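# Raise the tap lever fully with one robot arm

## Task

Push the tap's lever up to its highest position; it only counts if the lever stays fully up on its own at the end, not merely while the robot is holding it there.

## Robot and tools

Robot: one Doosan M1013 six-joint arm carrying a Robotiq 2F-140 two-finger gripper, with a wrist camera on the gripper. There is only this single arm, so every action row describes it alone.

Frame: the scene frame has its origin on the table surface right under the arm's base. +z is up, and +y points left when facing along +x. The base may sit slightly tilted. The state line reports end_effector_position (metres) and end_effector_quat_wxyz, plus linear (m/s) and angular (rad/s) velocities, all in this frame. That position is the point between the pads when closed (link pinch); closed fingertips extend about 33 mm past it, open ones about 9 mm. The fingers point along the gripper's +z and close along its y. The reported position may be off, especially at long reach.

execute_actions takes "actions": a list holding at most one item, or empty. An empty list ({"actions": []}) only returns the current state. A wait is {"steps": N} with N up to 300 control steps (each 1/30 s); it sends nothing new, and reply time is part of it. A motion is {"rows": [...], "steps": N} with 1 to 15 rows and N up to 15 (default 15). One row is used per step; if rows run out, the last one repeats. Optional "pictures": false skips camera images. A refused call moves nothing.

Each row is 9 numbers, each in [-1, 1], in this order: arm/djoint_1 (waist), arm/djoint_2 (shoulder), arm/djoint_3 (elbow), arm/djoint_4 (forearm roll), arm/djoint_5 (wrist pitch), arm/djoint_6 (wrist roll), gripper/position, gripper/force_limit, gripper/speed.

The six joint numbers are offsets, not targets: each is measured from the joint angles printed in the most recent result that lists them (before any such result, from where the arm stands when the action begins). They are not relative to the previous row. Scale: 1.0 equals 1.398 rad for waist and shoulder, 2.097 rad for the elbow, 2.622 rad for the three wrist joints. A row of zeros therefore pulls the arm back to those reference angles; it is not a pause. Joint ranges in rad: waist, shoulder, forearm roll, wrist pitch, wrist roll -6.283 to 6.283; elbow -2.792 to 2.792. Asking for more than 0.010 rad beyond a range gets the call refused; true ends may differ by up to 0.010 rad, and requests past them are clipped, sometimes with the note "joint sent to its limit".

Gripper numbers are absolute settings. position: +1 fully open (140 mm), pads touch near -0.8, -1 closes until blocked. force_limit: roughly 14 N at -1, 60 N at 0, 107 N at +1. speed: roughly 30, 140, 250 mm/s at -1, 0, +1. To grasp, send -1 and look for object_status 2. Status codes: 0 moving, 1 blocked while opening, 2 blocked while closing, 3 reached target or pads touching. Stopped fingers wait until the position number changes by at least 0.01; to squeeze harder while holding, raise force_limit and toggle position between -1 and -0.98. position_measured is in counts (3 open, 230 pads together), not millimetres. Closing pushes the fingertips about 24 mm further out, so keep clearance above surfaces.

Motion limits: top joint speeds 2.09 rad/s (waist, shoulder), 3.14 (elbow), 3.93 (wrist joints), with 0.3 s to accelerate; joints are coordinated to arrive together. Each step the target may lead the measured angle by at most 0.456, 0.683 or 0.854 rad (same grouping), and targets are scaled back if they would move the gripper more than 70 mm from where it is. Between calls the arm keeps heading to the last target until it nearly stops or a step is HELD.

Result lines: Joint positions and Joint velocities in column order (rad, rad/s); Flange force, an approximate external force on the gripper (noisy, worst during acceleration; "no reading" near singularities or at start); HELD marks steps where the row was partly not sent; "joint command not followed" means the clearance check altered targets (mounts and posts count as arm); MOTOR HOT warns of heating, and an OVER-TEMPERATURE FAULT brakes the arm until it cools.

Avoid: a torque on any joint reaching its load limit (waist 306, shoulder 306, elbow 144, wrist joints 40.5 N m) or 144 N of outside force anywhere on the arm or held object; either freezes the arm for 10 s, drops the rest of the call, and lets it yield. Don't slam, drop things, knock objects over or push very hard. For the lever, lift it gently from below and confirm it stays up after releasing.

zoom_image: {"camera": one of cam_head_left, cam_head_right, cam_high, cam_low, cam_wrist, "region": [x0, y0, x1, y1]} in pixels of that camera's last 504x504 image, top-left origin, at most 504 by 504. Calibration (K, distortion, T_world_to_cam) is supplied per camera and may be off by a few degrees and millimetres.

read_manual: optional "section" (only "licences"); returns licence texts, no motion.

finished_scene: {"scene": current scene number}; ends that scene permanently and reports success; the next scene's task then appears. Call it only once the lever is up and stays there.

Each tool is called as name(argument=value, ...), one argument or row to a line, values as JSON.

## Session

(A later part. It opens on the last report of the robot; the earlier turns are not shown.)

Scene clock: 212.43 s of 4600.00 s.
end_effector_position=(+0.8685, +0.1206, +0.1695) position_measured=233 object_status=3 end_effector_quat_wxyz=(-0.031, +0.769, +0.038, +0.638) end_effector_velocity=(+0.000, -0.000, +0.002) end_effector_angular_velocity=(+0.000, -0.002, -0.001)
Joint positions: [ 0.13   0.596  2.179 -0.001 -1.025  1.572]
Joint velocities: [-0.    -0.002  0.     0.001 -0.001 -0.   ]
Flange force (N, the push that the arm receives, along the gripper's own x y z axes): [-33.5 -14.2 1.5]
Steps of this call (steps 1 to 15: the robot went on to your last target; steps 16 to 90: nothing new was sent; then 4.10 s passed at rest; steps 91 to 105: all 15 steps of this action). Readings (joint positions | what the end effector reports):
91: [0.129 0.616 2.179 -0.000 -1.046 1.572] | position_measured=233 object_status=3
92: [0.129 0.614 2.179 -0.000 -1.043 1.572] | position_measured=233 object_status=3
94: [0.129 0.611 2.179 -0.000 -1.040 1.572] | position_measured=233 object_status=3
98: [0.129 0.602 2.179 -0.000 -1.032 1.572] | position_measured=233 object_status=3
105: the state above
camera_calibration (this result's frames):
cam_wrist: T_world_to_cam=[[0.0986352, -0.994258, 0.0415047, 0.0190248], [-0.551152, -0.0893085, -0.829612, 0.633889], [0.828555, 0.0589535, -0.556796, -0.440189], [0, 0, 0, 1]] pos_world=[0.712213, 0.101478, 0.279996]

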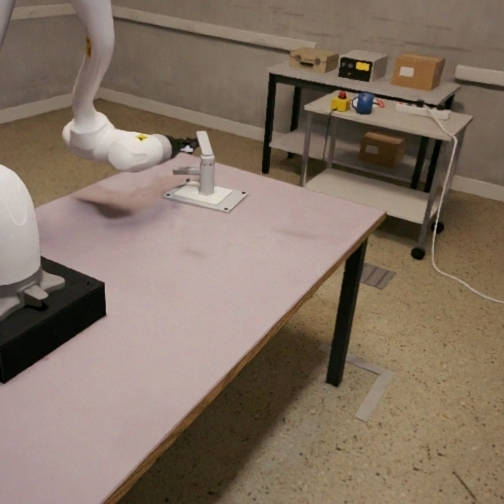

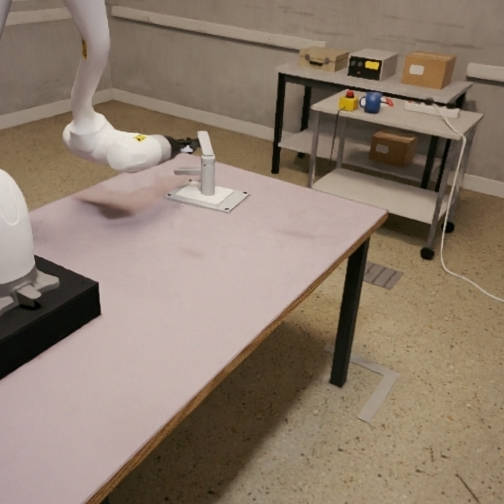

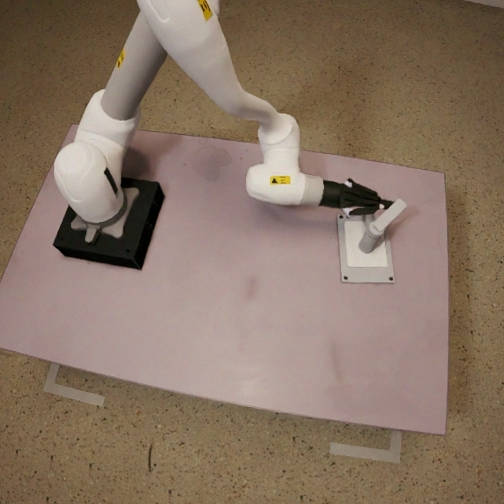

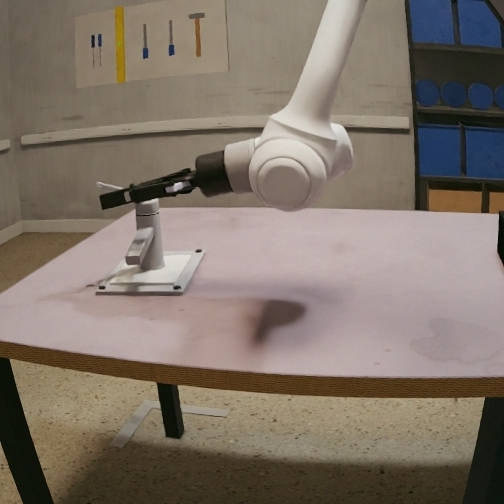

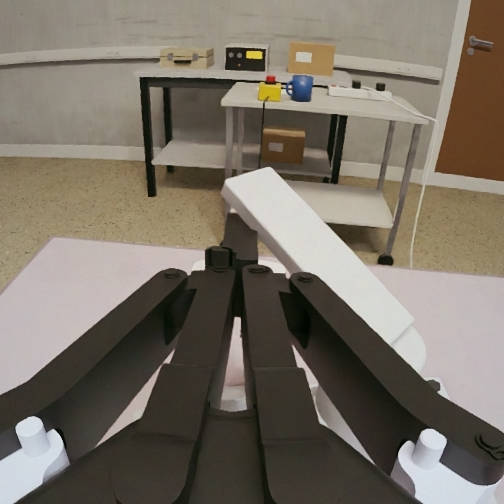

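execute_actions(
  actions=[
    {"rows":[[-0.001,-0.002,0,0,0.001,0,-1,0,1],[-0.001,-0.002,0,0,0.001,0,-1,0,1],[-0.001,-0.004,0,0,0.002,0,-1,0,1],[-0.001,-0.004,0,0,0.002,0,-1,0,1],[-0.002,-0.006,0,0,0.003,0,-1,0,1],[-0.002,-0.006,0,0,0.003,0,-1,0,1],[-0.002,-0.008,0,0,0.004,0,-1,0,1]],"steps":15},
  ],
)

zoom_image(
  camera="cam_low",
  region=[60, 150, 260, 310],
)

Scene clock: 229.47 s of 4600.00 s.
end_effector_position=(+0.8665, +0.1207, +0.1693) position_measured=233 object_status=3 end_effector_quat_wxyz=(-0.031, +0.772, +0.041, +0.633) end_effector_velocity=(+0.000, -0.000, -0.001) end_effector_angular_velocity=(+0.001, +0.001, -0.001)
Joint positions: [ 0.128  0.588  2.182 -0.007 -1.008  1.572]
Joint velocities: [-0.     0.001 -0.     0.001 -0.     0.001]
Flange force (N, the push that the arm receives, along the gripper's own x y z axes): [-19.7 -18.6 4.1]
FORCE FAULT: contact force on the arm reached its limit, and the arm stopped for 10 seconds. The contact can be on any part of the arm, not only on its tool. The arm's remaining commands of this call were not run. The arm holds still and accepts commands again. Move the arm away from the contact; if what it grips holds it there, let go first. Pushing or pulling that hard again can fault the arm again.
The stop began at step 99 of this call (marked STOPPED below). From that step on the arm followed nothing that you had sent. 7 steps, steps kept back included, did not run and will not run. Nothing is kept back now, and the robot has no last target.
Steps of this call (steps 1 to 15: the robot went on to your last target; steps 16 to 90: nothing new was sent; then 3.73 s passed at rest; steps 91 to 98: the first 8 steps of this action; steps 99 to 399: the stop). Readings (joint positions | what the end effector reports):
91: [0.129 0.595 2.179 -0.000 -1.025 1.572] | position_measured=233 object_status=3
92: [0.129 0.594 2.179 -0.000 -1.024 1.572] | position_measured=233 object_status=3
94: [0.128 0.592 2.179 -0.001 -1.021 1.572] | position_measured=233 object_status=3
98: [0.127 0.588 2.180 -0.003 -1.013 1.572] | position_measured=233 object_status=3
99: [0.128 0.588 2.181 -0.005 -1.010 1.572] | position_measured=233 object_status=3 STOPPED
399: the state above
camera_calibration (this result's frames):
cam_wrist: T_world_to_cam=[[0.103401, -0.993673, 0.0438463, 0.0147374], [-0.560066, -0.0945969, -0.823029, 0.639899], [0.821969, 0.0605454, -0.566304, -0.4315], [0, 0, 0, 1]] pos_world=[0.711542, 0.101302, 0.281649]

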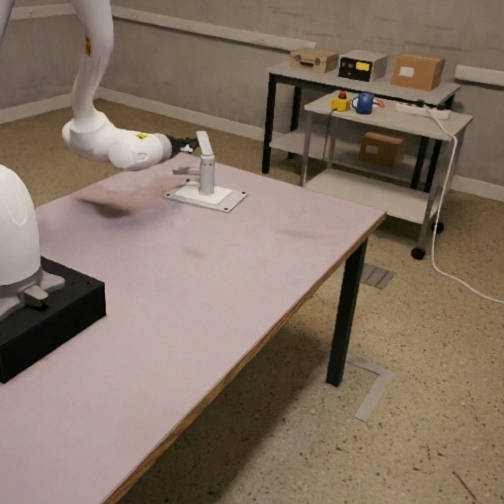

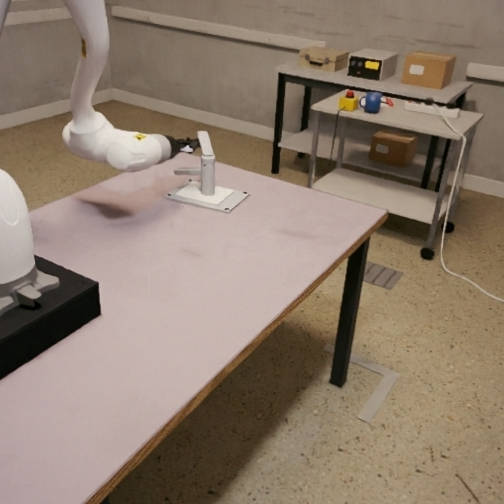

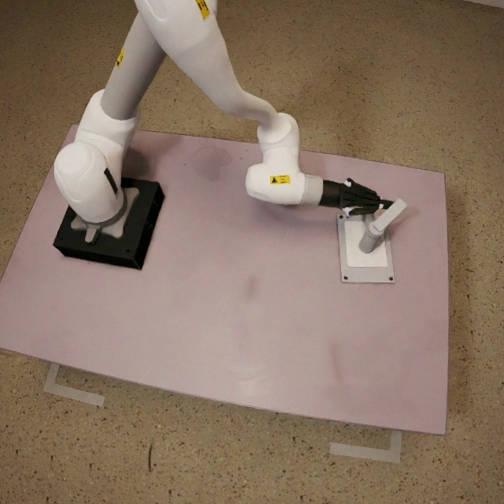

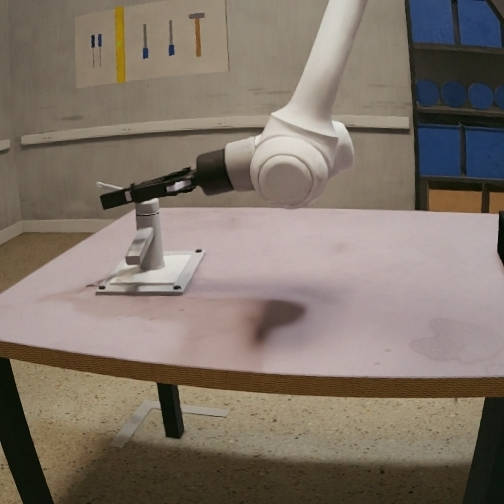

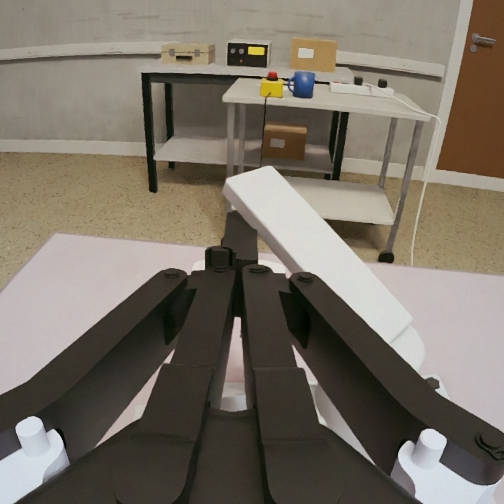

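Region (60, 150, 260, 310) of cam_low's 504x504 image, scaled by 2.520, with more detail than that image has; it fills the top 403 rows of this view, and the rest is white.

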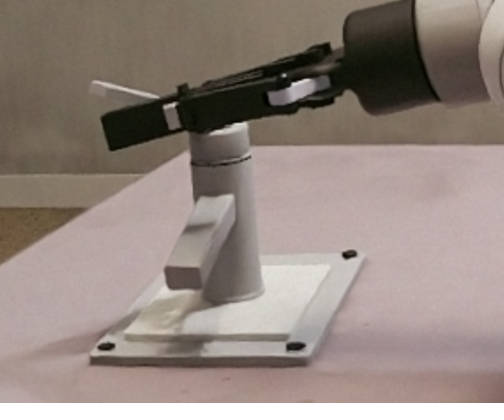

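Hard stop reached: lever at top. Lower, withdraw.

execute_actions(
  actions=[
    {"rows":[[0.003,0.008,0,0,-0.004,0,-1,0,1],[0.003,0.008,0,0,-0.004,0,-1,0,1],[0.003,0.008,0,0,-0.004,0,-1,0,1],[0.003,0.008,0,0,-0.004,0,-1,0,1],[0.003,0.008,0,0,-0.004,0,-1,0,1],[0.003,-0.02,0.07,0,-0.05,0,-1,0,1]],"steps":15},
  ],
)

zoom_image(
  camera="cam_low",
  region=[60, 150, 260, 310],
)

Scene clock: 238.13 s of 4600.00 s.
end_effector_position=(+0.7898, +0.1169, +0.1630) position_measured=233 object_status=3 end_effector_quat_wxyz=(-0.033, +0.768, +0.042, +0.638) end_effector_velocity=(-0.005, -0.001, -0.002) end_effector_angular_velocity=(+0.000, +0.004, -0.000)
Joint positions: [ 0.132  0.56   2.328 -0.007 -1.139  1.572]
Joint velocities: [-0.    -0.001  0.009  0.    -0.004  0.001]
Flange force (N, the push that the arm receives, along the gripper's own x y z axes): [-2.8 4.3 -2.0]
Steps of this call (steps 1 to 90: nothing new was sent; then 5.17 s passed at rest; steps 91 to 105: all 15 steps of this action). Readings (joint positions | what the end effector reports):
91: [0.128 0.589 2.182 -0.007 -1.009 1.572] | position_measured=233 object_status=3
92: [0.129 0.592 2.181 -0.007 -1.013 1.572] | position_measured=233 object_status=3
94: [0.131 0.598 2.181 -0.007 -1.018 1.572] | position_measured=233 object_status=3
98: [0.132 0.591 2.209 -0.007 -1.042 1.572] | position_measured=233 object_status=3
105: the state above
camera_calibration (this result's frames):
cam_wrist: T_world_to_cam=[[0.107414, -0.993283, 0.0430267, 0.0160109], [-0.549321, -0.0953638, -0.830152, 0.584135], [0.828679, 0.0655341, -0.555875, -0.379303], [0, 0, 0, 1]] pos_world=[0.633478, 0.0964659, 0.273387]

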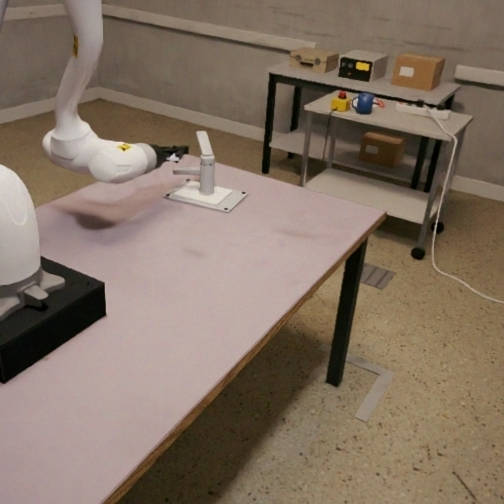

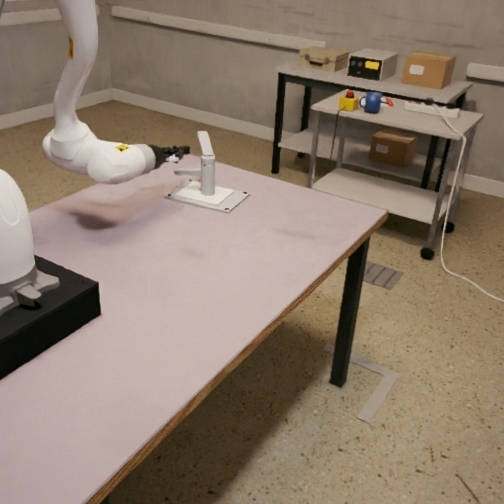

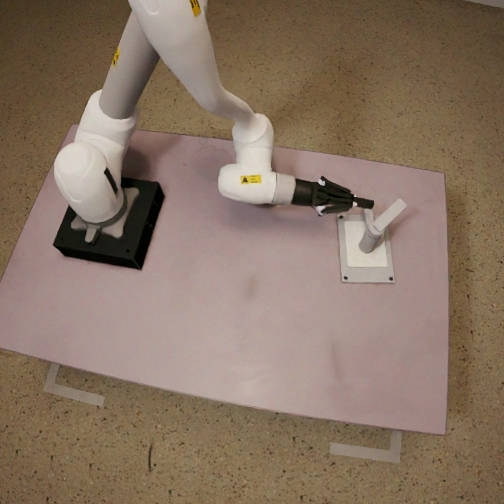

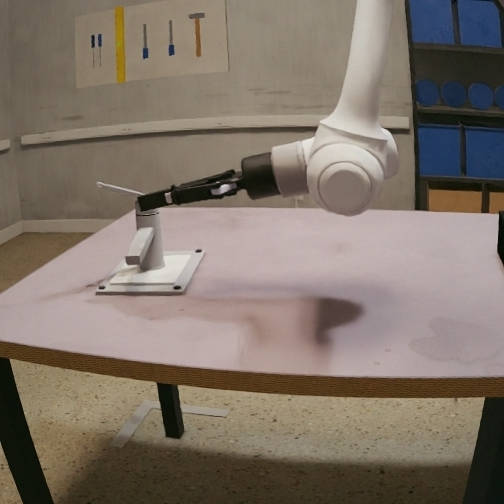

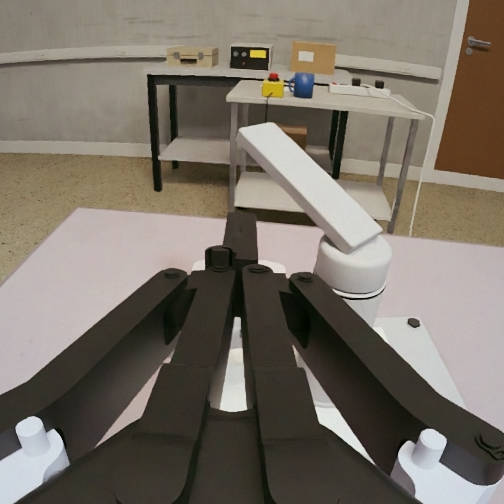

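Region (60, 150, 260, 310) of cam_low's 504x504 image, scaled by 2.520, with more detail than that image has; it fills the top 403 rows of this view, and the rest is white.

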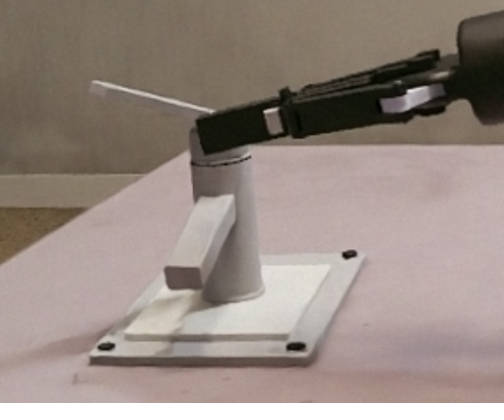

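finished_scene(
  scene=1,
)

The scene is finished: the task was done.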